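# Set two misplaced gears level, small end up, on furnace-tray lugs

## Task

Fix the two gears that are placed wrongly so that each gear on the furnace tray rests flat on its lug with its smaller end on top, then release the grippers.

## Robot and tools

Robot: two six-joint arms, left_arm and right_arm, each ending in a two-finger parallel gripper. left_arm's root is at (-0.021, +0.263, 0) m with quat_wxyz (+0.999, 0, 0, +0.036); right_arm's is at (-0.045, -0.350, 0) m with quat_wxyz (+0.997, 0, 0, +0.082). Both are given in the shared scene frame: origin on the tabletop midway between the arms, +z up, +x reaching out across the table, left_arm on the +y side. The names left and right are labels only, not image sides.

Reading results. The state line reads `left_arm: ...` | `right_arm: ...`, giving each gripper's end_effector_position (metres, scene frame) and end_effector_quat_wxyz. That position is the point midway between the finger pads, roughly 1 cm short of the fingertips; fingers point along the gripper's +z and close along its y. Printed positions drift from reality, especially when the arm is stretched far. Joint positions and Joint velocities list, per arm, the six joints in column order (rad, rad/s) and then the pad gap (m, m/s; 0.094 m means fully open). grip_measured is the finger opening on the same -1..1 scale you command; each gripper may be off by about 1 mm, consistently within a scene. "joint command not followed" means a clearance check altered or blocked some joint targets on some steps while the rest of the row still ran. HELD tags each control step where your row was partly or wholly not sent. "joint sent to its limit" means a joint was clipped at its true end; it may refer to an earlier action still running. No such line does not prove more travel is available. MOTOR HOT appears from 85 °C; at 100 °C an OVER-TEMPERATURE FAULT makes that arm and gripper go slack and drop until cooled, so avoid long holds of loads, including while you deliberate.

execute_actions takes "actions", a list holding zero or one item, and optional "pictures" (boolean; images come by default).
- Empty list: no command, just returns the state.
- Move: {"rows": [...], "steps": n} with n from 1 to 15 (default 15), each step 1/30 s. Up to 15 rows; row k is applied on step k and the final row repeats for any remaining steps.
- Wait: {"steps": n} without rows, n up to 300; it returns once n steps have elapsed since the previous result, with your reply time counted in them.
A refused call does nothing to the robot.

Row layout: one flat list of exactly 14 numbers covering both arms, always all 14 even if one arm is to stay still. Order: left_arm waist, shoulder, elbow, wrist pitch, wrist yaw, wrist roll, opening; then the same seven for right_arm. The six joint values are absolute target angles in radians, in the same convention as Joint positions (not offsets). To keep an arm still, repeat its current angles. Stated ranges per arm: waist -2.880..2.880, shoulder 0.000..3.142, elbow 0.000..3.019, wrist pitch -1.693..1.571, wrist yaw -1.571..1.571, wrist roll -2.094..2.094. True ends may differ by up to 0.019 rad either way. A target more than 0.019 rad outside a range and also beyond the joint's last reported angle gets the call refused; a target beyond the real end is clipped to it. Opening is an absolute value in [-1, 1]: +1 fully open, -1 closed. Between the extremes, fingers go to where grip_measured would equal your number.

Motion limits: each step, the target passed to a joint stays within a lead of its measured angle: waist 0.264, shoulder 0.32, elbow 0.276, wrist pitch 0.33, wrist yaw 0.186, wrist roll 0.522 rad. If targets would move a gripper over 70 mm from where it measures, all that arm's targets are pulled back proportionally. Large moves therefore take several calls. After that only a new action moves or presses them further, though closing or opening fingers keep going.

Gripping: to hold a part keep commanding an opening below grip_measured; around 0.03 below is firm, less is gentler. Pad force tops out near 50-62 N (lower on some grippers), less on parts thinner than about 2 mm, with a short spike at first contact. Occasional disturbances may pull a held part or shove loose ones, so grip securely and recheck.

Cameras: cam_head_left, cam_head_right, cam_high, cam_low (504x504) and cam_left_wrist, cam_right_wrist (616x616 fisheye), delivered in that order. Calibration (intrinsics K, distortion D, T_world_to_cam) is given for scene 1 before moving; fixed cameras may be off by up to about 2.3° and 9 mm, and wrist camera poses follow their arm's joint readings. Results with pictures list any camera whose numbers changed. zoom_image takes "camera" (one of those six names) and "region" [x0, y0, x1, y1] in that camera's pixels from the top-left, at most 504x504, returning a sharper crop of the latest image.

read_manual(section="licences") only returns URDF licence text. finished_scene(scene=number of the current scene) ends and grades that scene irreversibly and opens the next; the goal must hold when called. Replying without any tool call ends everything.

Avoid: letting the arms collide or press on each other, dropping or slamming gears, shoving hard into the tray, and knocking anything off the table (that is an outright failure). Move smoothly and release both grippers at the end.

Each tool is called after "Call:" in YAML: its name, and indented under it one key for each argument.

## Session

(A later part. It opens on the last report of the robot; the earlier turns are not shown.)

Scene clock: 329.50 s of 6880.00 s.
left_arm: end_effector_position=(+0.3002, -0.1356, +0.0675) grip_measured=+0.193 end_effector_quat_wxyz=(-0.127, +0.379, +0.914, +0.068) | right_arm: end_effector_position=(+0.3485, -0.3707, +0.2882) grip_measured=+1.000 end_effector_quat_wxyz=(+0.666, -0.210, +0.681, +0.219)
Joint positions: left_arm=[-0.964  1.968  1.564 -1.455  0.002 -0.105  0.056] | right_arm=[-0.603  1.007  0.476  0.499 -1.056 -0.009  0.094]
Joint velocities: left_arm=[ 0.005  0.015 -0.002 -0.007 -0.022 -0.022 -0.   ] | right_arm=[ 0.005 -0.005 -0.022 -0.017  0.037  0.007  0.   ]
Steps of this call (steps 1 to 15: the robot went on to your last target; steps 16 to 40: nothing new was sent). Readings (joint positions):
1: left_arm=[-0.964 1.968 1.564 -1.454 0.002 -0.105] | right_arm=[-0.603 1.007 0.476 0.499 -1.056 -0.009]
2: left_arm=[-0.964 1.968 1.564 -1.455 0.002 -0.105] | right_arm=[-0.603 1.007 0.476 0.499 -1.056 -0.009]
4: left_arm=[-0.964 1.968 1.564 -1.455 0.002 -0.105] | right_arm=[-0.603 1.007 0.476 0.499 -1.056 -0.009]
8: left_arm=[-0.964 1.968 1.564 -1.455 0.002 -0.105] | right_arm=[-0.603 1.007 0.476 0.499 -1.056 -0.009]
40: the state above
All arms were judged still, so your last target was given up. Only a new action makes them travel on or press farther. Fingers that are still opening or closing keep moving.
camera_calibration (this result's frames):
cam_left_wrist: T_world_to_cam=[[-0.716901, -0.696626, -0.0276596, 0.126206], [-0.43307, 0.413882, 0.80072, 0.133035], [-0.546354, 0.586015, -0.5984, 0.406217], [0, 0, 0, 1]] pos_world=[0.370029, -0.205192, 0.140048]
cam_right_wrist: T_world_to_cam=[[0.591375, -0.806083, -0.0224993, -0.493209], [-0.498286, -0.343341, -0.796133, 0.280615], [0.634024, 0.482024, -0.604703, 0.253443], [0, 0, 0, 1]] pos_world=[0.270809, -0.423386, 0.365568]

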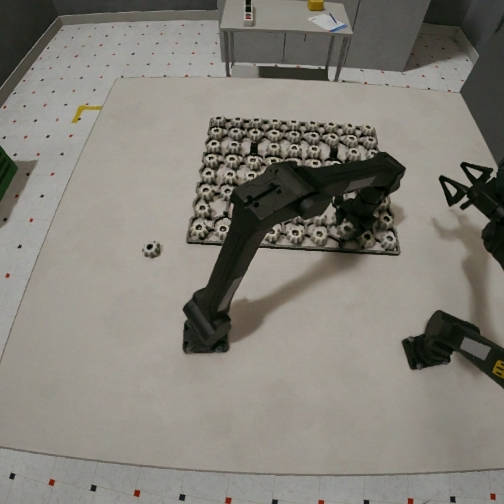

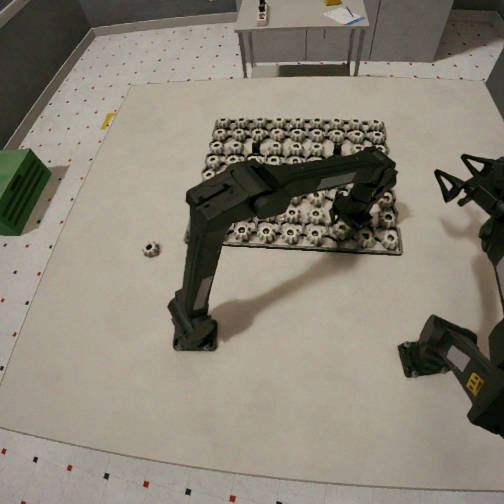

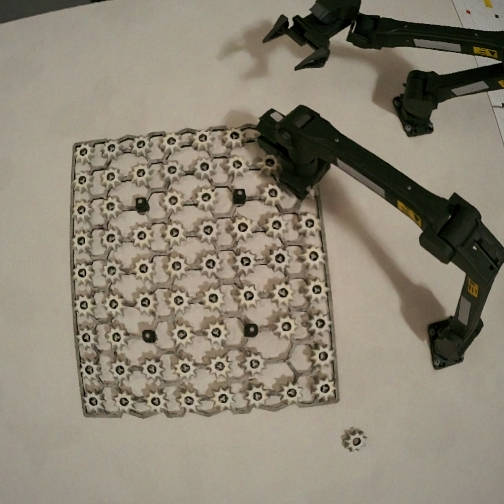

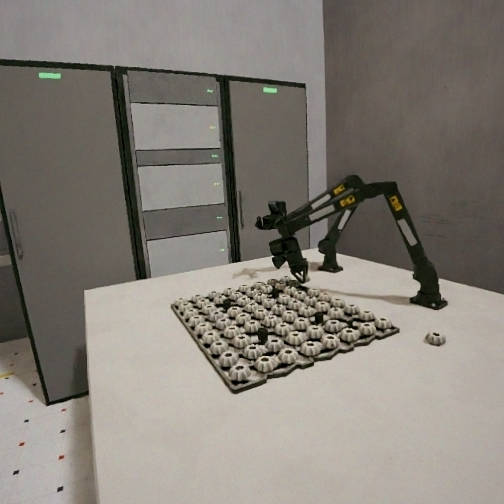

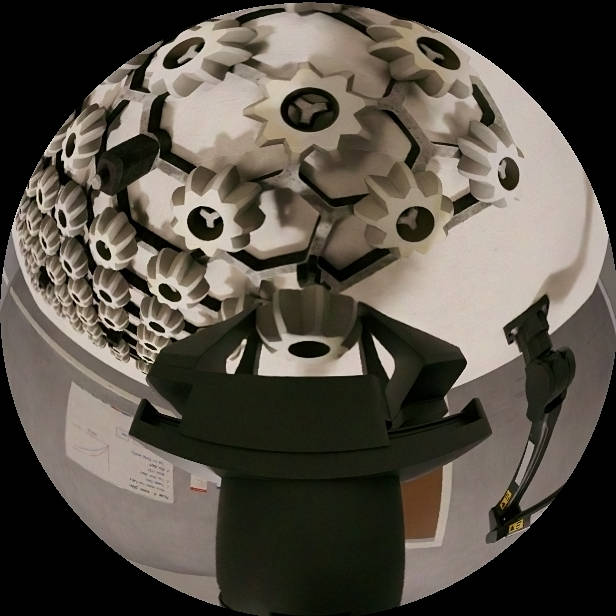

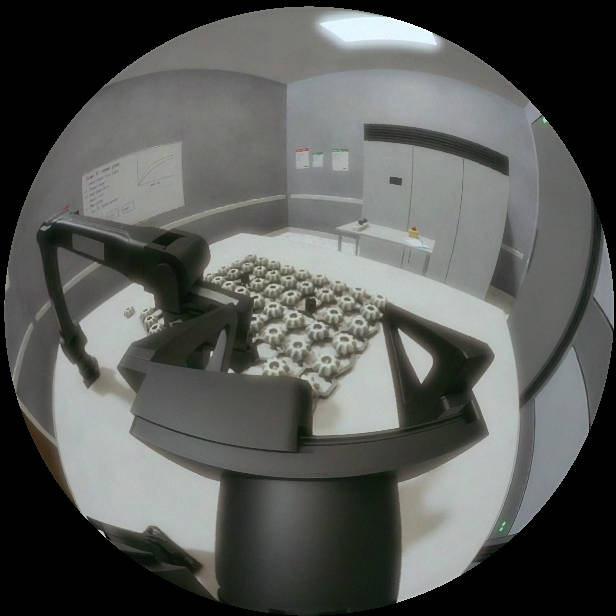

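Call:
execute_actions:
  actions:
    - {"rows":[[-0.958,1.99,1.545,-1.375,0,-0.12,0.15,-0.6,0.997,0.53,0.52,-1.058,0,1]],"steps":15}
  pictures: false

Call:
execute_actions:
  actions:
    - {"steps":20}

Scene clock: 343.67 s of 6880.00 s.
left_arm: end_effector_position=(+0.3063, -0.1432, +0.0486) grip_measured=+0.193 end_effector_quat_wxyz=(-0.109, +0.380, +0.917, +0.058) | right_arm: end_effector_position=(+0.3485, -0.3707, +0.2882) grip_measured=+1.000 end_effector_quat_wxyz=(+0.666, -0.210, +0.681, +0.219)
Joint positions: left_arm=[-0.964  1.986  1.547 -1.379  0.002 -0.105  0.056] | right_arm=[-0.603  1.007  0.476  0.499 -1.056 -0.009  0.094]
Joint velocities: left_arm=[-0.024  0.015 -0.002  0.002 -0.007 -0.007 -0.   ] | right_arm=[-0.005  0.005  0.007 -0.007  0.007 -0.022  0.   ]
Steps of this call (steps 1 to 90: nothing new was sent; then 10.67 s passed at rest; steps 91 to 105: all 15 steps of this action). Readings (joint positions):
91: left_arm=[-0.964 1.968 1.560 -1.443 0.002 -0.105] | right_arm=[-0.603 1.007 0.476 0.499 -1.056 -0.009]
92: left_arm=[-0.964 1.968 1.557 -1.422 0.002 -0.105] | right_arm=[-0.603 1.007 0.476 0.499 -1.056 -0.009]
94: left_arm=[-0.964 1.974 1.552 -1.391 0.002 -0.105] | right_arm=[-0.603 1.007 0.476 0.499 -1.056 -0.009]
98: left_arm=[-0.964 1.986 1.547 -1.380 0.002 -0.105] | right_arm=[-0.603 1.007 0.476 0.499 -1.056 -0.009]
105: the state above

Scene clock: 344.33 s of 6880.00 s.
left_arm: end_effector_position=(+0.3063, -0.1432, +0.0486) grip_measured=+0.193 end_effector_quat_wxyz=(-0.109, +0.380, +0.917, +0.058) | right_arm: end_effector_position=(+0.3485, -0.3707, +0.2882) grip_measured=+1.000 end_effector_quat_wxyz=(+0.666, -0.210, +0.681, +0.219)
Joint positions: left_arm=[-0.964  1.986  1.547 -1.379  0.002 -0.105  0.056] | right_arm=[-0.603  1.007  0.476  0.499 -1.056 -0.009  0.094]
Joint velocities: left_arm=[-0.015 -0.005  0.012  0.002 -0.022  0.037 -0.   ] | right_arm=[-0.005 -0.005  0.002 -0.002  0.051 -0.037  0.   ]
Steps of this call (steps 1 to 15: the robot went on to your last target; steps 16 to 20: nothing new was sent). Readings (joint positions):
1: left_arm=[-0.964 1.986 1.547 -1.379 0.002 -0.105] | right_arm=[-0.603 1.007 0.476 0.499 -1.056 -0.009]
2: left_arm=[-0.964 1.986 1.547 -1.379 0.002 -0.105] | right_arm=[-0.603 1.007 0.476 0.499 -1.056 -0.009]
4: left_arm=[-0.964 1.986 1.547 -1.379 0.002 -0.105] | right_arm=[-0.603 1.007 0.476 0.499 -1.056 -0.009]
8: left_arm=[-0.964 1.986 1.547 -1.379 0.002 -0.105] | right_arm=[-0.603 1.007 0.476 0.499 -1.056 -0.009]
20: the state above
All arms were judged still, so your last target was given up. Only a new action makes them travel on or press farther. Fingers that are still opening or closing keep moving.
camera_calibration (this result's frames):
cam_left_wrist: T_world_to_cam=[[-0.71625, -0.697431, -0.0240015, 0.1243], [-0.452935, 0.438442, 0.776285, 0.164767], [-0.530882, 0.566886, -0.629925, 0.39683], [0, 0, 0, 1]] pos_world=[0.374328, -0.210507, 0.12505]
cam_right_wrist: T_world_to_cam=[[0.591375, -0.806083, -0.0224993, -0.493209], [-0.498286, -0.343341, -0.796133, 0.280615], [0.634024, 0.482024, -0.604703, 0.253443], [0, 0, 0, 1]] pos_world=[0.270809, -0.423386, 0.365568]

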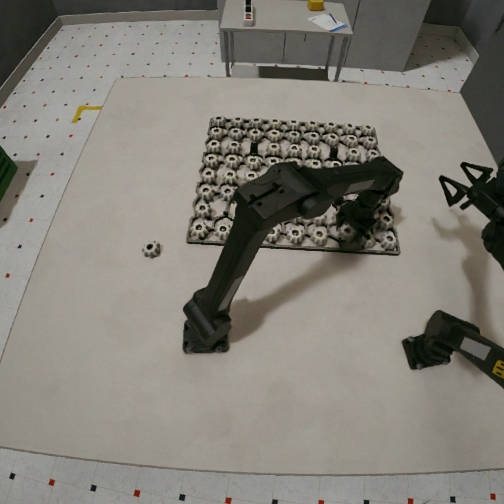

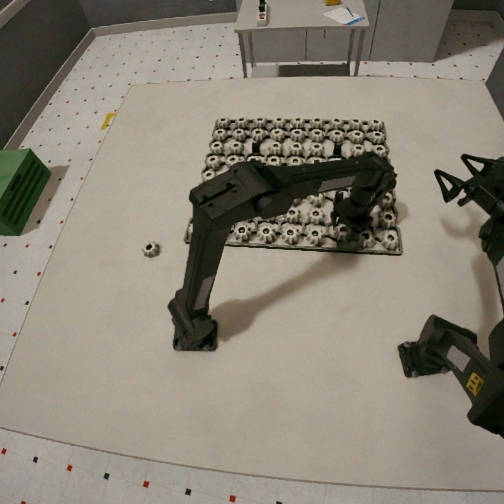

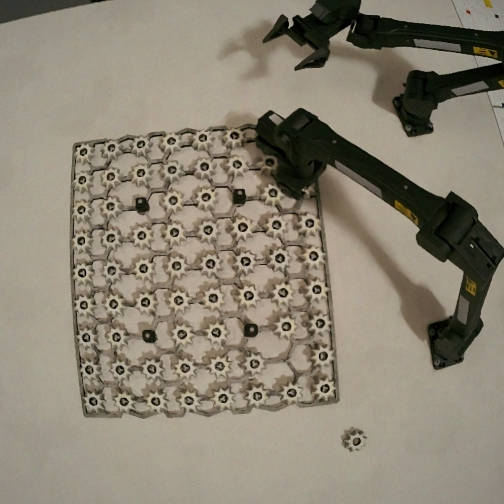

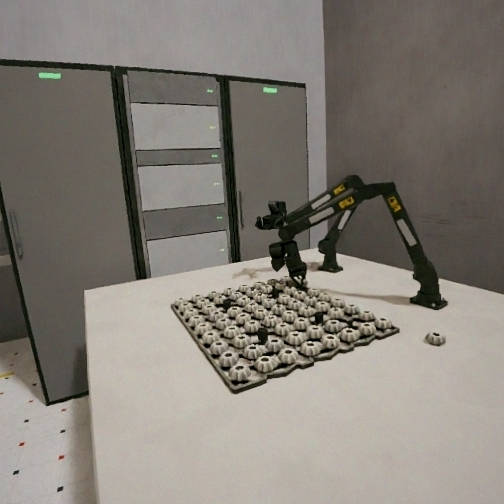

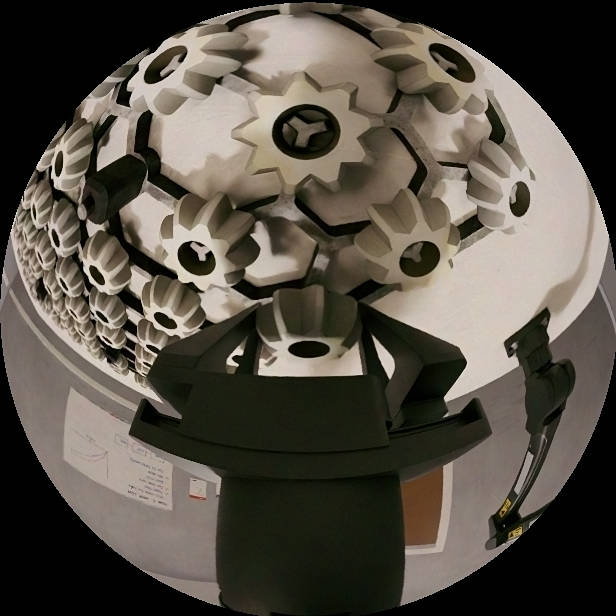

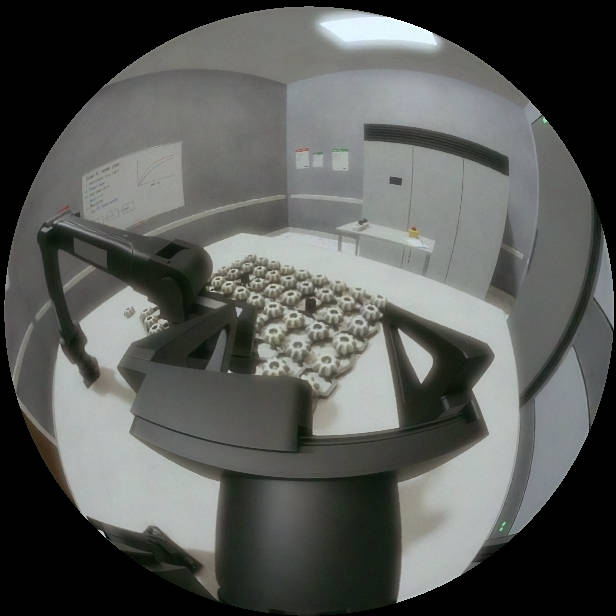

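Elbow first (pulls it back in), then shoulder.

Call:
execute_actions:
  actions:
    - {"rows":[[-0.958,1.99,1.52,-1.375,0,-0.12,0.15,-0.6,0.997,0.53,0.52,-1.058,0,1]],"steps":12}
  pictures: false

Call:
execute_actions:
  actions:
    - {"rows":[[-0.958,2.02,1.52,-1.37,0,-0.12,0.15,-0.6,0.997,0.53,0.52,-1.058,0,1]],"steps":15}

Scene clock: 353.10 s of 6880.00 s.
left_arm: end_effector_position=(+0.3056, -0.1423, +0.0476) grip_measured=+0.193 end_effector_quat_wxyz=(-0.110, +0.380, +0.917, +0.059) | right_arm: end_effector_position=(+0.3485, -0.3707, +0.2882) grip_measured=+1.000 end_effector_quat_wxyz=(+0.666, -0.210, +0.681, +0.219)
Joint positions: left_arm=[-0.964  1.986  1.543 -1.378  0.002 -0.105  0.056] | right_arm=[-0.603  1.007  0.476  0.499 -1.056 -0.009  0.094]
Joint velocities: left_arm=[ 0.005 -0.005 -0.012  0.007  0.125 -0.007 -0.   ] | right_arm=[-0.005 -0.005  0.002 -0.037 -0.081 -0.037  0.   ]
Steps of this call (steps 1 to 90: nothing new was sent; then 5.37 s passed at rest; steps 91 to 102: all 12 steps of this action). Readings (joint positions):
91: left_arm=[-0.964 1.986 1.545 -1.379 0.002 -0.105] | right_arm=[-0.603 1.007 0.476 0.499 -1.056 -0.009]
92: left_arm=[-0.964 1.986 1.543 -1.378 0.002 -0.105] | right_arm=[-0.603 1.007 0.476 0.499 -1.056 -0.009]
94: left_arm=[-0.964 1.986 1.543 -1.378 0.002 -0.105] | right_arm=[-0.603 1.007 0.476 0.499 -1.056 -0.009]
98: left_arm=[-0.964 1.986 1.543 -1.378 0.002 -0.105] | right_arm=[-0.603 1.007 0.476 0.499 -1.056 -0.009]
102: the state above

Scene clock: 353.60 s of 6880.00 s.
left_arm: end_effector_position=(+0.3056, -0.1423, +0.0476) grip_measured=+0.193 end_effector_quat_wxyz=(-0.110, +0.380, +0.917, +0.059) | right_arm: end_effector_position=(+0.3485, -0.3707, +0.2882) grip_measured=+1.000 end_effector_quat_wxyz=(+0.666, -0.210, +0.681, +0.219)
Joint positions: left_arm=[-0.964  1.986  1.543 -1.378  0.002 -0.105  0.056] | right_arm=[-0.603  1.007  0.476  0.499 -1.056 -0.009  0.094]
Joint velocities: left_arm=[ 0.005  0.005 -0.002 -0.007  0.051 -0.051 -0.001] | right_arm=[ 0.015  0.015  0.007  0.022 -0.081  0.007  0.   ]
Steps of this call (steps 1 to 15: all 15 steps of this action). Readings (joint positions):
1: left_arm=[-0.964 1.986 1.543 -1.378 0.002 -0.105] | right_arm=[-0.603 1.007 0.476 0.499 -1.056 -0.009]
2: left_arm=[-0.964 1.986 1.543 -1.378 0.002 -0.105] | right_arm=[-0.603 1.007 0.476 0.499 -1.056 -0.009]
4: left_arm=[-0.964 1.986 1.543 -1.378 0.002 -0.105] | right_arm=[-0.603 1.007 0.476 0.499 -1.056 -0.009]
8: left_arm=[-0.964 1.986 1.543 -1.378 0.002 -0.105] | right_arm=[-0.603 1.007 0.476 0.499 -1.056 -0.009]
15: the state above
camera_calibration (this result's frames):
cam_left_wrist: T_world_to_cam=[[-0.716291, -0.69738, -0.0242466, 0.124416], [-0.45163, 0.436828, 0.777954, 0.164105], [-0.531938, 0.568191, -0.627854, 0.395669], [0, 0, 0, 1]] pos_world=[0.373704, -0.209736, 0.123773]
cam_right_wrist: T_world_to_cam=[[0.591375, -0.806083, -0.0224993, -0.493209], [-0.498286, -0.343341, -0.796133, 0.280615], [0.634024, 0.482024, -0.604703, 0.253443], [0, 0, 0, 1]] pos_world=[0.270809, -0.423386, 0.365568]

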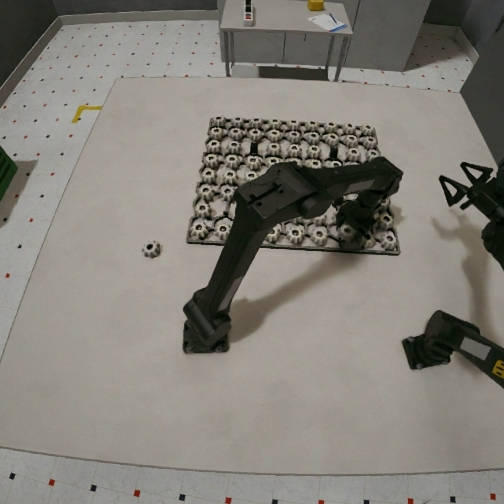

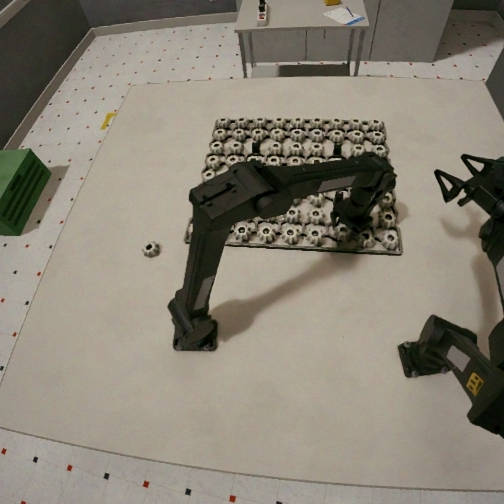

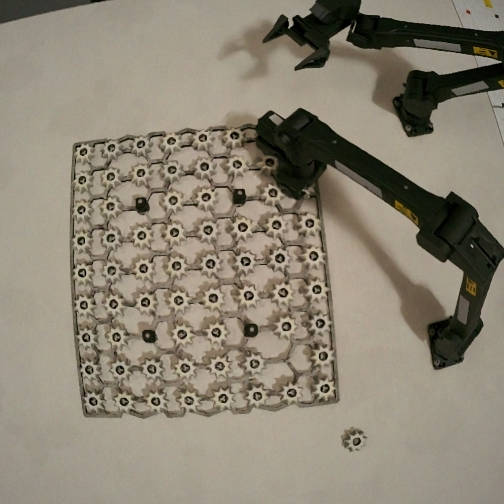

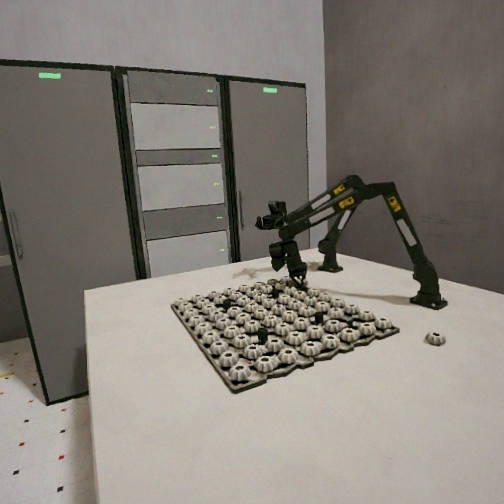

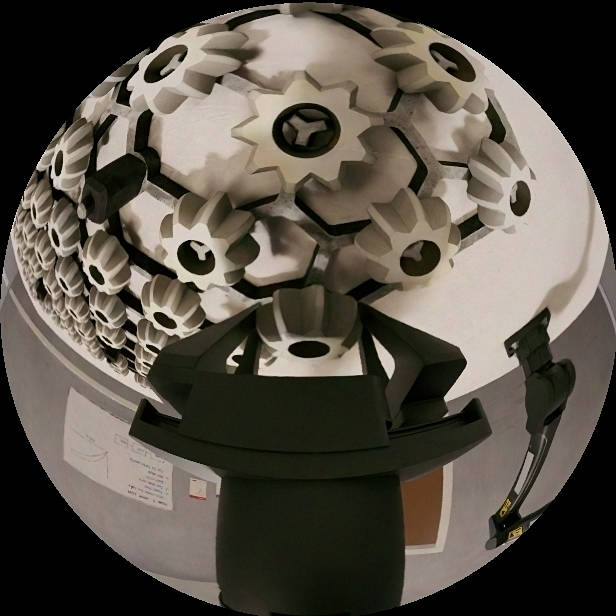

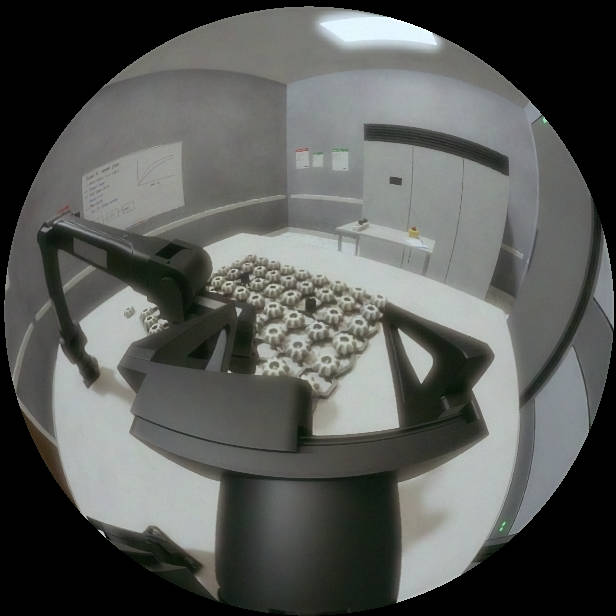

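Call:
execute_actions:
  actions:
    - {"rows":[[-0.958,1.965,1.56,-1.44,0,-0.12,0.15,-0.6,0.997,0.53,0.52,-1.058,0,1]],"steps":15}
  pictures: false

Scene clock: 361.57 s of 6880.00 s.
left_arm: end_effector_position=(+0.2988, -0.1339, +0.0512) grip_measured=+0.193 end_effector_quat_wxyz=(-0.130, +0.378, +0.914, +0.070) | right_arm: end_effector_position=(+0.3485, -0.3707, +0.2882) grip_measured=+1.000 end_effector_quat_wxyz=(+0.666, -0.210, +0.681, +0.219)
Joint positions: left_arm=[-0.964  1.985  1.543 -1.425  0.002 -0.105  0.056] | right_arm=[-0.603  1.007  0.476  0.499 -1.056 -0.009  0.094]
Joint velocities: left_arm=[-0.005 -0.005  0.002  0.007 -0.081  0.007 -0.   ] | right_arm=[-0.015  0.005  0.007  0.002 -0.022 -0.022  0.   ]
Steps of this call (steps 1 to 15: the robot went on to your last target; steps 16 to 90: nothing new was sent; then 4.47 s passed at rest; steps 91 to 105: all 15 steps of this action). Readings (joint positions):
91: left_arm=[-0.964 1.985 1.543 -1.384 0.002 -0.105] | right_arm=[-0.603 1.007 0.476 0.499 -1.056 -0.009]
92: left_arm=[-0.964 1.985 1.543 -1.396 0.002 -0.105] | right_arm=[-0.603 1.007 0.476 0.499 -1.056 -0.009]
94: left_arm=[-0.964 1.985 1.543 -1.418 0.002 -0.105] | right_arm=[-0.603 1.007 0.476 0.499 -1.056 -0.009]
98: left_arm=[-0.964 1.985 1.543 -1.424 0.002 -0.105] | right_arm=[-0.603 1.007 0.476 0.499 -1.056 -0.009]
105: the state above

Lower by shoulder only (nearly vertical here).

Call:
execute_actions:
  actions:
    - {"rows":[[-0.958,2.035,1.56,-1.44,0,-0.12,0.15,-0.6,0.997,0.53,0.52,-1.058,0,1]],"steps":15}

Scene clock: 369.10 s of 6880.00 s.
left_arm: end_effector_position=(+0.2978, -0.1327, +0.0338) grip_measured=+0.193 end_effector_quat_wxyz=(-0.142, +0.378, +0.912, +0.076) | right_arm: end_effector_position=(+0.3485, -0.3707, +0.2882) grip_measured=+1.000 end_effector_quat_wxyz=(+0.666, -0.210, +0.681, +0.219)
Joint positions: left_arm=[-0.964  2.02   1.543 -1.418  0.002 -0.105  0.056] | right_arm=[-0.603  1.007  0.476  0.499 -1.056 -0.009  0.094]
Joint velocities: left_arm=[-0.015 -0.005  0.007  0.007 -0.022 -0.066 -0.001] | right_arm=[-0.015  0.005 -0.007  0.017  0.007 -0.037  0.   ]
Steps of this call (steps 1 to 15: the robot went on to your last target; steps 16 to 90: nothing new was sent; then 4.03 s passed at rest; steps 91 to 105: all 15 steps of this action). Readings (joint positions):
91: left_arm=[-0.964 1.988 1.543 -1.425 0.002 -0.105] | right_arm=[-0.603 1.007 0.476 0.499 -1.056 -0.009]
92: left_arm=[-0.964 1.991 1.543 -1.426 0.002 -0.105] | right_arm=[-0.603 1.007 0.476 0.499 -1.056 -0.009]
94: left_arm=[-0.964 2.002 1.543 -1.427 0.002 -0.105] | right_arm=[-0.603 1.007 0.476 0.499 -1.056 -0.009]
98: left_arm=[-0.964 2.020 1.543 -1.419 0.002 -0.105] | right_arm=[-0.603 1.007 0.476 0.499 -1.056 -0.009]
105: the state above
camera_calibration (this result's frames):
cam_left_wrist: T_world_to_cam=[[-0.717561, -0.69581, -0.0308971, 0.126029], [-0.414777, 0.391265, 0.821505, 0.14861], [-0.559522, 0.602296, -0.569363, 0.388182], [0, 0, 0, 1]] pos_world=[0.36927, -0.204254, 0.102827]
cam_right_wrist: T_world_to_cam=[[0.591375, -0.806083, -0.0224993, -0.493209], [-0.498286, -0.343341, -0.796133, 0.280615], [0.634024, 0.482024, -0.604703, 0.253443], [0, 0, 0, 1]] pos_world=[0.270809, -0.423386, 0.365568]

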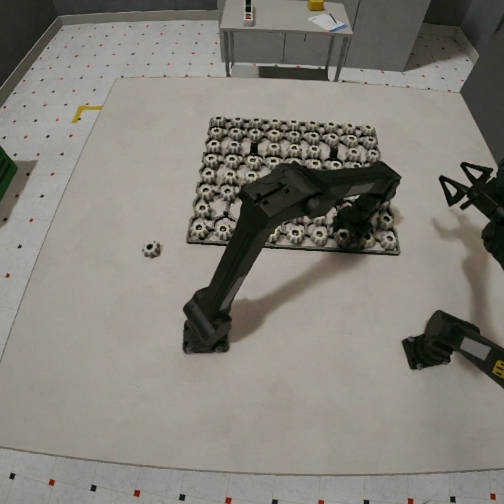

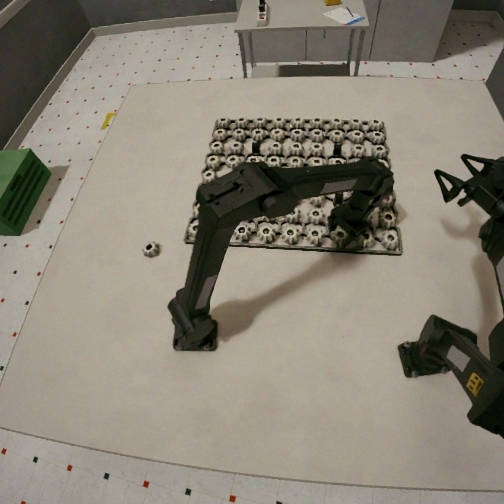

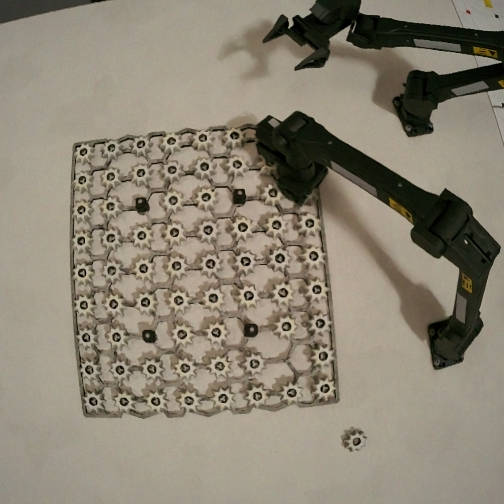

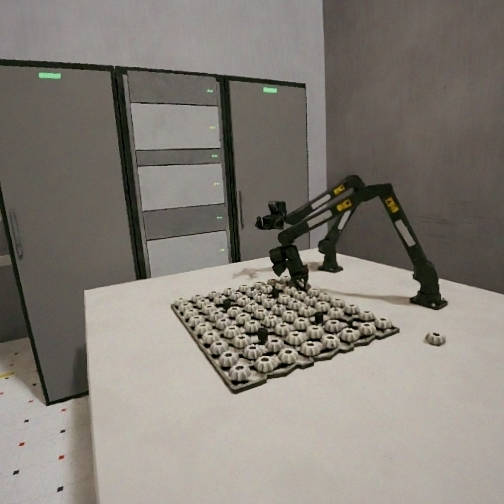

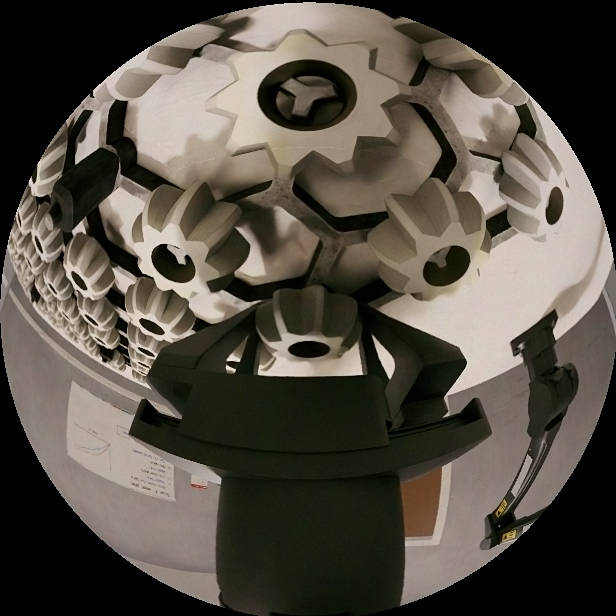

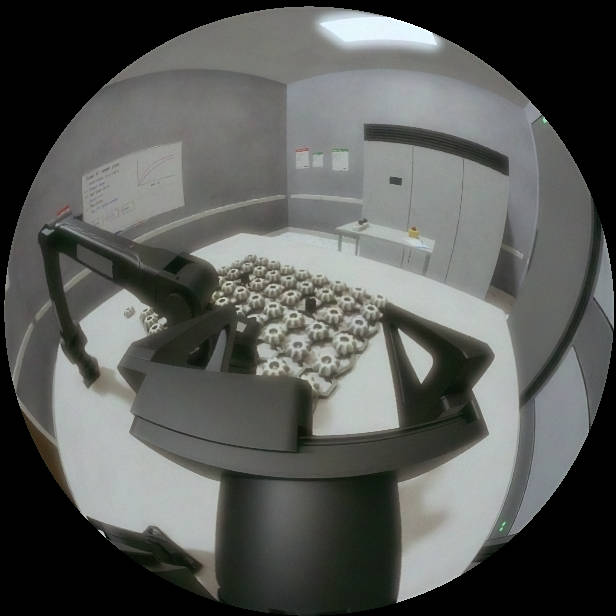

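Call:
execute_actions:
  actions:
    - {"rows":[[-0.958,2.02,1.56,-1.43,0,-0.12,0.7,-0.6,0.997,0.53,0.52,-1.058,0,1]],"steps":12}
  pictures: false

Call:
execute_actions:
  actions:
    - {"rows":[[-0.958,1.6,1.56,-1.43,0,-0.12,0.7,-0.6,0.997,0.53,0.52,-1.058,0,1]],"steps":15}

Call:
execute_actions:
  actions:
    - {"rows":[[0.6,1.307,1.2,-1.116,0,0,1,-0.6,0.997,0.53,0.52,-1.058,0,1]],"steps":15}
  pictures: false

Call:
execute_actions:
  actions:
    - {"steps":45}
  pictures: false

Call:
execute_actions:
  actions:
    - {"rows":[[0.6,1.307,0.855,-1.116,0,0,1,-0.6,0.997,0.53,0.52,-1.058,0,1]],"steps":15}
  pictures: false

Call:
execute_actions:
  actions:
    - {"steps":25}

Scene clock: 386.77 s of 6880.00 s.
left_arm: end_effector_position=(+0.2975, -0.1323, +0.0340) grip_measured=+0.698 end_effector_quat_wxyz=(-0.143, +0.377, +0.912, +0.077) | right_arm: end_effector_position=(+0.3485, -0.3707, +0.2882) grip_measured=+1.000 end_effector_quat_wxyz=(+0.666, -0.210, +0.681, +0.219)
Joint positions: left_arm=[-0.964  2.02   1.543 -1.42   0.002 -0.106  0.08 ] | right_arm=[-0.603  1.007  0.476  0.499 -1.056 -0.009  0.094]
Joint velocities: left_arm=[-0.005 -0.015  0.017  0.002  0.037 -0.022 -0.   ] | right_arm=[ 0.015 -0.005  0.002 -0.012 -0.051  0.022  0.   ]
Steps of this call (steps 1 to 15: the robot went on to your last target; steps 16 to 90: nothing new was sent; then 14.27 s passed at rest; steps 91 to 102: all 12 steps of this action). Readings (joint positions):
91: left_arm=[-0.964 2.020 1.543 -1.418 0.002 -0.105] | right_arm=[-0.603 1.007 0.476 0.499 -1.056 -0.009]
92: left_arm=[-0.964 2.020 1.543 -1.420 0.002 -0.106] | right_arm=[-0.603 1.007 0.476 0.499 -1.056 -0.009]
94: left_arm=[-0.964 2.020 1.543 -1.420 0.002 -0.106] | right_arm=[-0.603 1.007 0.476 0.499 -1.056 -0.009]
98: left_arm=[-0.964 2.020 1.543 -1.420 0.002 -0.106] | right_arm=[-0.603 1.007 0.476 0.499 -1.056 -0.009]
102: the state above

Scene clock: 387.27 s of 6880.00 s.
left_arm: end_effector_position=(+0.2959, -0.1303, +0.2302) grip_measured=+0.698 end_effector_quat_wxyz=(+0.031, +0.382, +0.923, -0.018) | right_arm: end_effector_position=(+0.3485, -0.3707, +0.2882) grip_measured=+1.000 end_effector_quat_wxyz=(+0.666, -0.210, +0.681, +0.219)
Joint positions: left_arm=[-0.964  1.617  1.538 -1.42   0.002 -0.106  0.08 ] | right_arm=[-0.603  1.007  0.476  0.499 -1.056 -0.009  0.094]
Joint velocities: left_arm=[-0.005 -0.933 -0.017  0.007 -0.007  0.037 -0.   ] | right_arm=[-0.005 -0.015 -0.002 -0.017 -0.051  0.037  0.   ]
Steps of this call (steps 1 to 15: all 15 steps of this action). Readings (joint positions):
1: left_arm=[-0.964 2.014 1.543 -1.420 0.002 -0.106] | right_arm=[-0.603 1.007 0.476 0.499 -1.056 -0.009]
2: left_arm=[-0.964 2.006 1.539 -1.420 0.002 -0.106] | right_arm=[-0.603 1.007 0.476 0.499 -1.056 -0.009]
4: left_arm=[-0.964 1.972 1.538 -1.420 0.002 -0.106] | right_arm=[-0.603 1.007 0.476 0.499 -1.056 -0.009]
8: left_arm=[-0.964 1.861 1.538 -1.420 0.002 -0.106] | right_arm=[-0.603 1.007 0.476 0.499 -1.056 -0.009]
15: the state above
camera_calibration (this result's frames):
cam_left_wrist: T_world_to_cam=[[-0.714165, -0.699951, 0.00606495, 0.122318], [-0.586503, 0.603097, 0.540637, 0.128649], [-0.382077, 0.382547, -0.841234, 0.478895], [0, 0, 0, 1]] pos_world=[0.345783, -0.175171, 0.332569]
cam_right_wrist: T_world_to_cam=[[0.591375, -0.806083, -0.0224993, -0.493209], [-0.498286, -0.343341, -0.796133, 0.280615], [0.634024, 0.482024, -0.604703, 0.253443], [0, 0, 0, 1]] pos_world=[0.270809, -0.423386, 0.365568]

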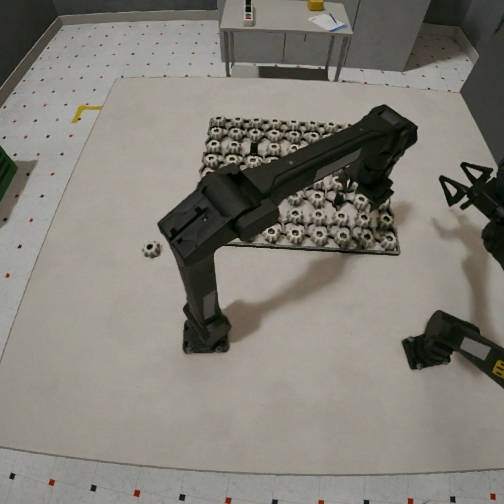

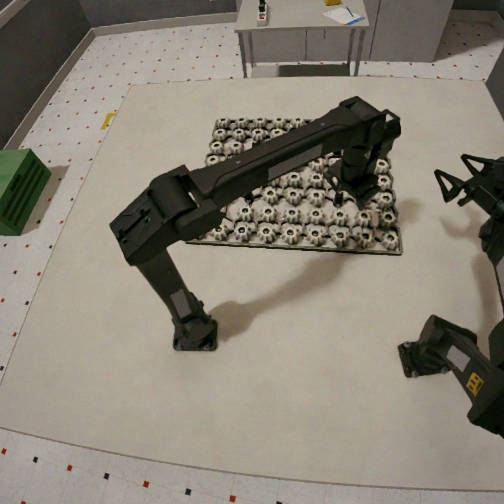

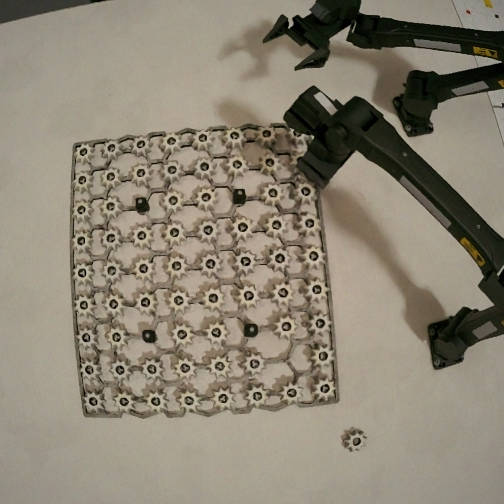

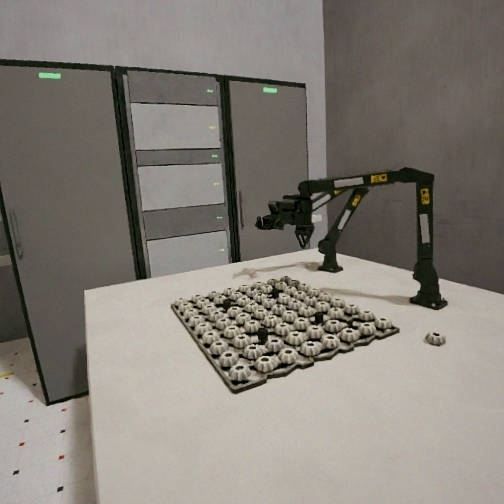

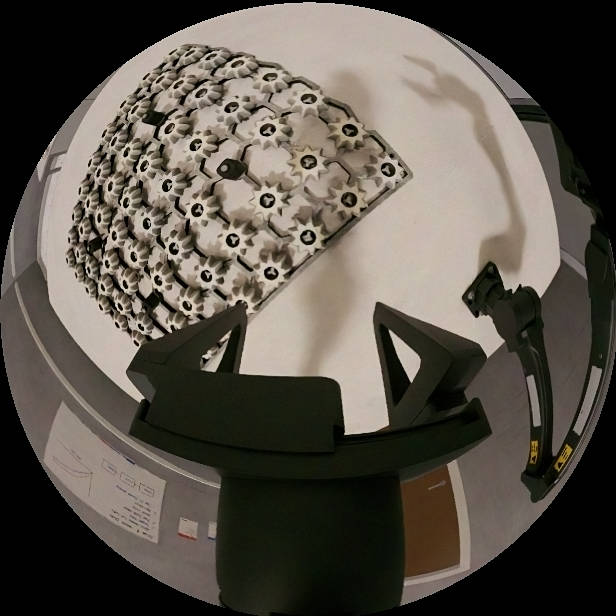

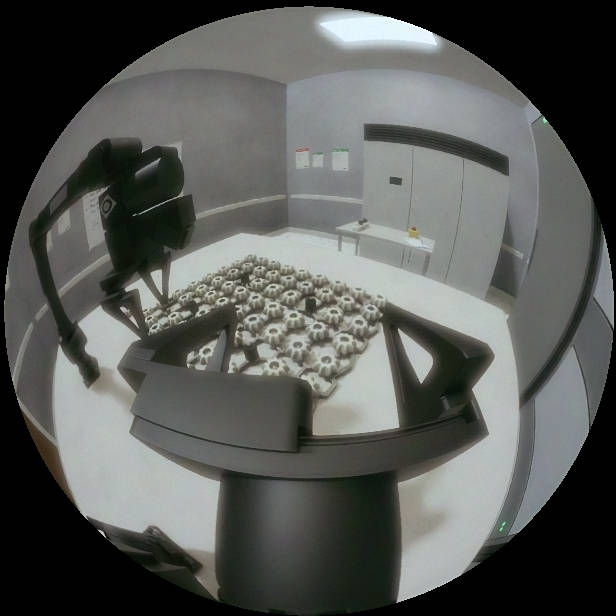

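Scene clock: 387.77 s of 6880.00 s.
left_arm: end_effector_position=(+0.4197, +0.1583, +0.2562) grip_measured=+1.000 end_effector_quat_wxyz=(+0.176, +0.095, +0.979, -0.026) | right_arm: end_effector_position=(+0.3485, -0.3707, +0.2882) grip_measured=+1.000 end_effector_quat_wxyz=(+0.666, -0.210, +0.681, +0.219)
Joint positions: left_arm=[-0.304  1.301  1.23  -1.142  0.003 -0.038  0.094] | right_arm=[-0.603  1.007  0.476  0.499 -1.056 -0.009  0.094]
Joint velocities: left_arm=[ 1.714 -0.024 -0.134  0.061  0.037  0.066  0.   ] | right_arm=[-0.015  0.005  0.002 -0.017 -0.051  0.007  0.   ]
Steps of this call (steps 1 to 15: all 15 steps of this action). Readings (joint positions):
1: left_arm=[-0.956 1.578 1.522 -1.393 0.004 -0.100] | right_arm=[-0.603 1.007 0.476 0.499 -1.056 -0.009]
2: left_arm=[-0.944 1.531 1.485 -1.340 0.005 -0.092] | right_arm=[-0.603 1.007 0.476 0.499 -1.056 -0.009]
4: left_arm=[-0.887 1.439 1.403 -1.268 0.005 -0.079] | right_arm=[-0.603 1.007 0.476 0.499 -1.056 -0.009]
8: left_arm=[-0.700 1.321 1.291 -1.192 0.005 -0.058] | right_arm=[-0.603 1.007 0.476 0.499 -1.056 -0.009]
15: the state above

Scene clock: 389.27 s of 6880.00 s.
left_arm: end_effector_position=(+0.3326, +0.5443, +0.2484) grip_measured=+1.000 end_effector_quat_wxyz=(+0.167, -0.331, +0.927, +0.058) | right_arm: end_effector_position=(+0.3485, -0.3707, +0.2882) grip_measured=+1.000 end_effector_quat_wxyz=(+0.666, -0.210, +0.681, +0.219)
Joint positions: left_arm=[ 0.599  1.301  1.21  -1.125 -0.001 -0.014  0.094] | right_arm=[-0.603  1.007  0.476  0.499 -1.056 -0.009  0.094]
Joint velocities: left_arm=[-0.024 -0.005 -0.002  0.012  0.051 -0.037  0.   ] | right_arm=[ 0.005 -0.005 -0.012  0.017 -0.022 -0.022  0.   ]
Steps of this call (steps 1 to 45: the robot went on to your last target). Readings (joint positions):
1: left_arm=[-0.246 1.301 1.226 -1.140 0.003 -0.036] | right_arm=[-0.603 1.007 0.476 0.499 -1.056 -0.009]
2: left_arm=[-0.187 1.301 1.223 -1.138 0.003 -0.035] | right_arm=[-0.603 1.007 0.476 0.499 -1.056 -0.009]
4: left_arm=[-0.070 1.301 1.221 -1.135 0.003 -0.032] | right_arm=[-0.603 1.007 0.476 0.499 -1.056 -0.009]
8: left_arm=[0.166 1.301 1.221 -1.131 0.002 -0.029] | right_arm=[-0.603 1.007 0.476 0.499 -1.056 -0.009]
45: the state above
All arms were judged still, so your last target was given up. Only a new action makes them travel on or press farther. Fingers that are still opening or closing keep moving.

Scene clock: 389.77 s of 6880.00 s.
left_arm: end_effector_position=(+0.2311, +0.4636, +0.0913) grip_measured=+1.000 end_effector_quat_wxyz=(-0.015, -0.336, +0.942, -0.004) | right_arm: end_effector_position=(+0.3485, -0.3707, +0.2882) grip_measured=+1.000 end_effector_quat_wxyz=(+0.666, -0.210, +0.681, +0.219)
Joint positions: left_arm=[ 0.599  1.315  0.833 -1.12  -0.001 -0.014  0.094] | right_arm=[-0.603  1.007  0.476  0.499 -1.056 -0.009  0.094]
Joint velocities: left_arm=[-0.015 -0.015 -0.017  0.007 -0.051  0.022  0.   ] | right_arm=[-0.015 -0.005  0.012 -0.002 -0.007 -0.037  0.   ]
Steps of this call (steps 1 to 15: all 15 steps of this action). Readings (joint positions):
1: left_arm=[0.599 1.300 1.195 -1.119 -0.001 -0.014] | right_arm=[-0.603 1.007 0.476 0.499 -1.056 -0.009]
2: left_arm=[0.599 1.291 1.167 -1.112 -0.001 -0.014] | right_arm=[-0.603 1.007 0.476 0.499 -1.056 -0.009]
4: left_arm=[0.599 1.282 1.084 -1.111 -0.001 -0.014] | right_arm=[-0.603 1.007 0.476 0.499 -1.056 -0.009]
8: left_arm=[0.599 1.288 0.903 -1.112 -0.001 -0.014] | right_arm=[-0.603 1.007 0.476 0.499 -1.056 -0.009]
15: the state above

Scene clock: 390.60 s of 6880.00 s.
left_arm: end_effector_position=(+0.2311, +0.4636, +0.0913) grip_measured=+1.000 end_effector_quat_wxyz=(-0.015, -0.336, +0.942, -0.004) | right_arm: end_effector_position=(+0.3485, -0.3707, +0.2882) grip_measured=+1.000 end_effector_quat_wxyz=(+0.666, -0.210, +0.681, +0.219)
Joint positions: left_arm=[ 0.599  1.315  0.833 -1.12  -0.001 -0.014  0.094] | right_arm=[-0.603  1.007  0.476  0.499 -1.056 -0.009  0.094]
Joint velocities: left_arm=[ 0.024 -0.005  0.007 -0.012  0.022 -0.051  0.   ] | right_arm=[-0.015  0.015 -0.012  0.007  0.007 -0.007  0.   ]
Steps of this call (steps 1 to 15: the robot went on to your last target; steps 16 to 25: nothing new was sent). Readings (joint positions):
1: left_arm=[0.599 1.315 0.833 -1.120 -0.001 -0.014] | right_arm=[-0.603 1.007 0.476 0.499 -1.056 -0.009]
2: left_arm=[0.599 1.315 0.833 -1.120 -0.001 -0.014] | right_arm=[-0.603 1.007 0.476 0.499 -1.056 -0.009]
4: left_arm=[0.599 1.315 0.833 -1.120 -0.001 -0.014] | right_arm=[-0.603 1.007 0.476 0.499 -1.056 -0.009]
8: left_arm=[0.599 1.315 0.833 -1.120 -0.001 -0.014] | right_arm=[-0.603 1.007 0.476 0.499 -1.056 -0.009]
25: the state above
All arms were judged still, so your last target was given up. Only a new action makes them travel on or press farther. Fingers that are still opening or closing keep moving.
camera_calibration (this result's frames):
cam_left_wrist: T_world_to_cam=[[0.625652, -0.780093, -0.003882, 0.221063], [-0.608521, -0.49115, 0.623277, 0.312412], [-0.48812, -0.387592, -0.781992, 0.486237], [0, 0, 0, 1]] pos_world=[0.289143, 0.514352, 0.186373]
cam_right_wrist: T_world_to_cam=[[0.591375, -0.806083, -0.0224993, -0.493209], [-0.498286, -0.343341, -0.796133, 0.280615], [0.634024, 0.482024, -0.604703, 0.253443], [0, 0, 0, 1]] pos_world=[0.270809, -0.423386, 0.365568]

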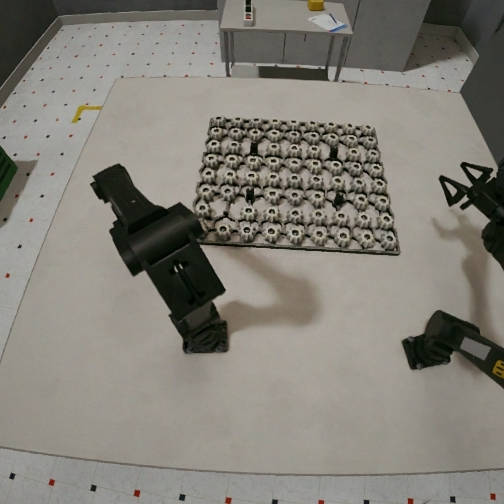

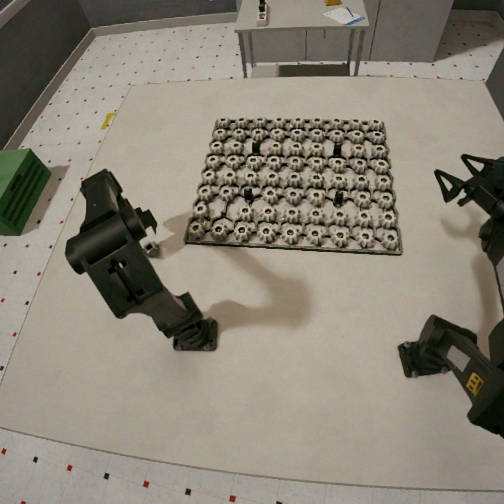

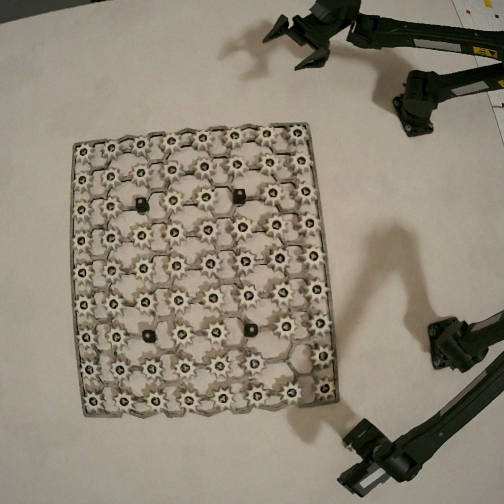

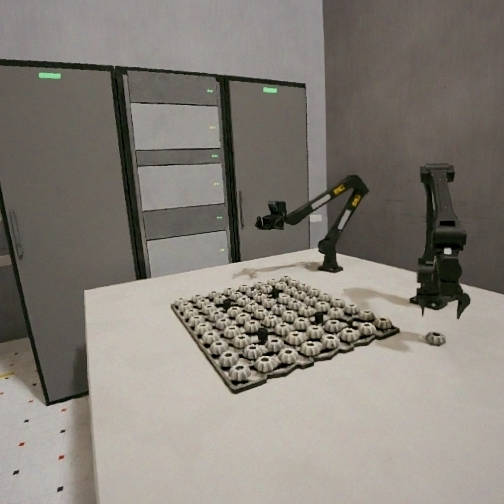

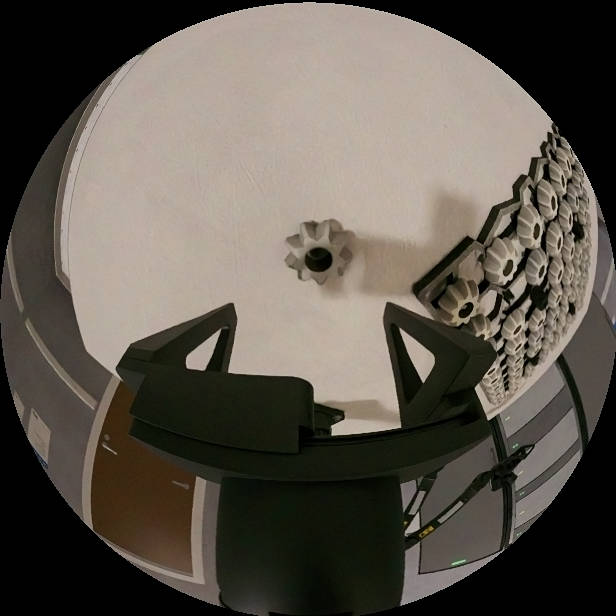

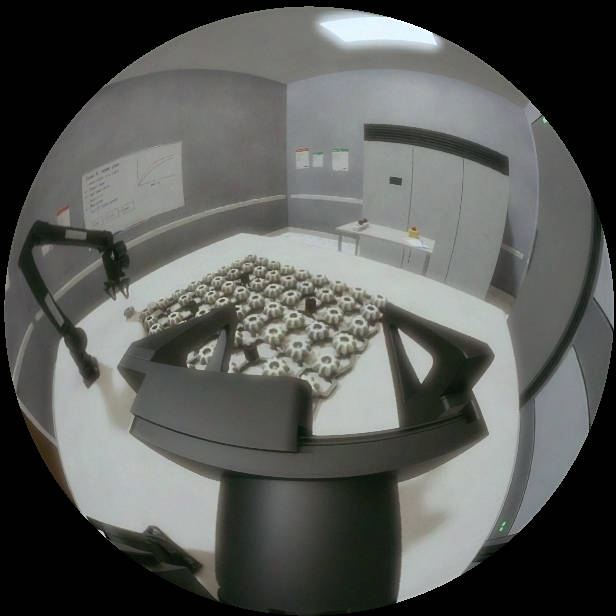

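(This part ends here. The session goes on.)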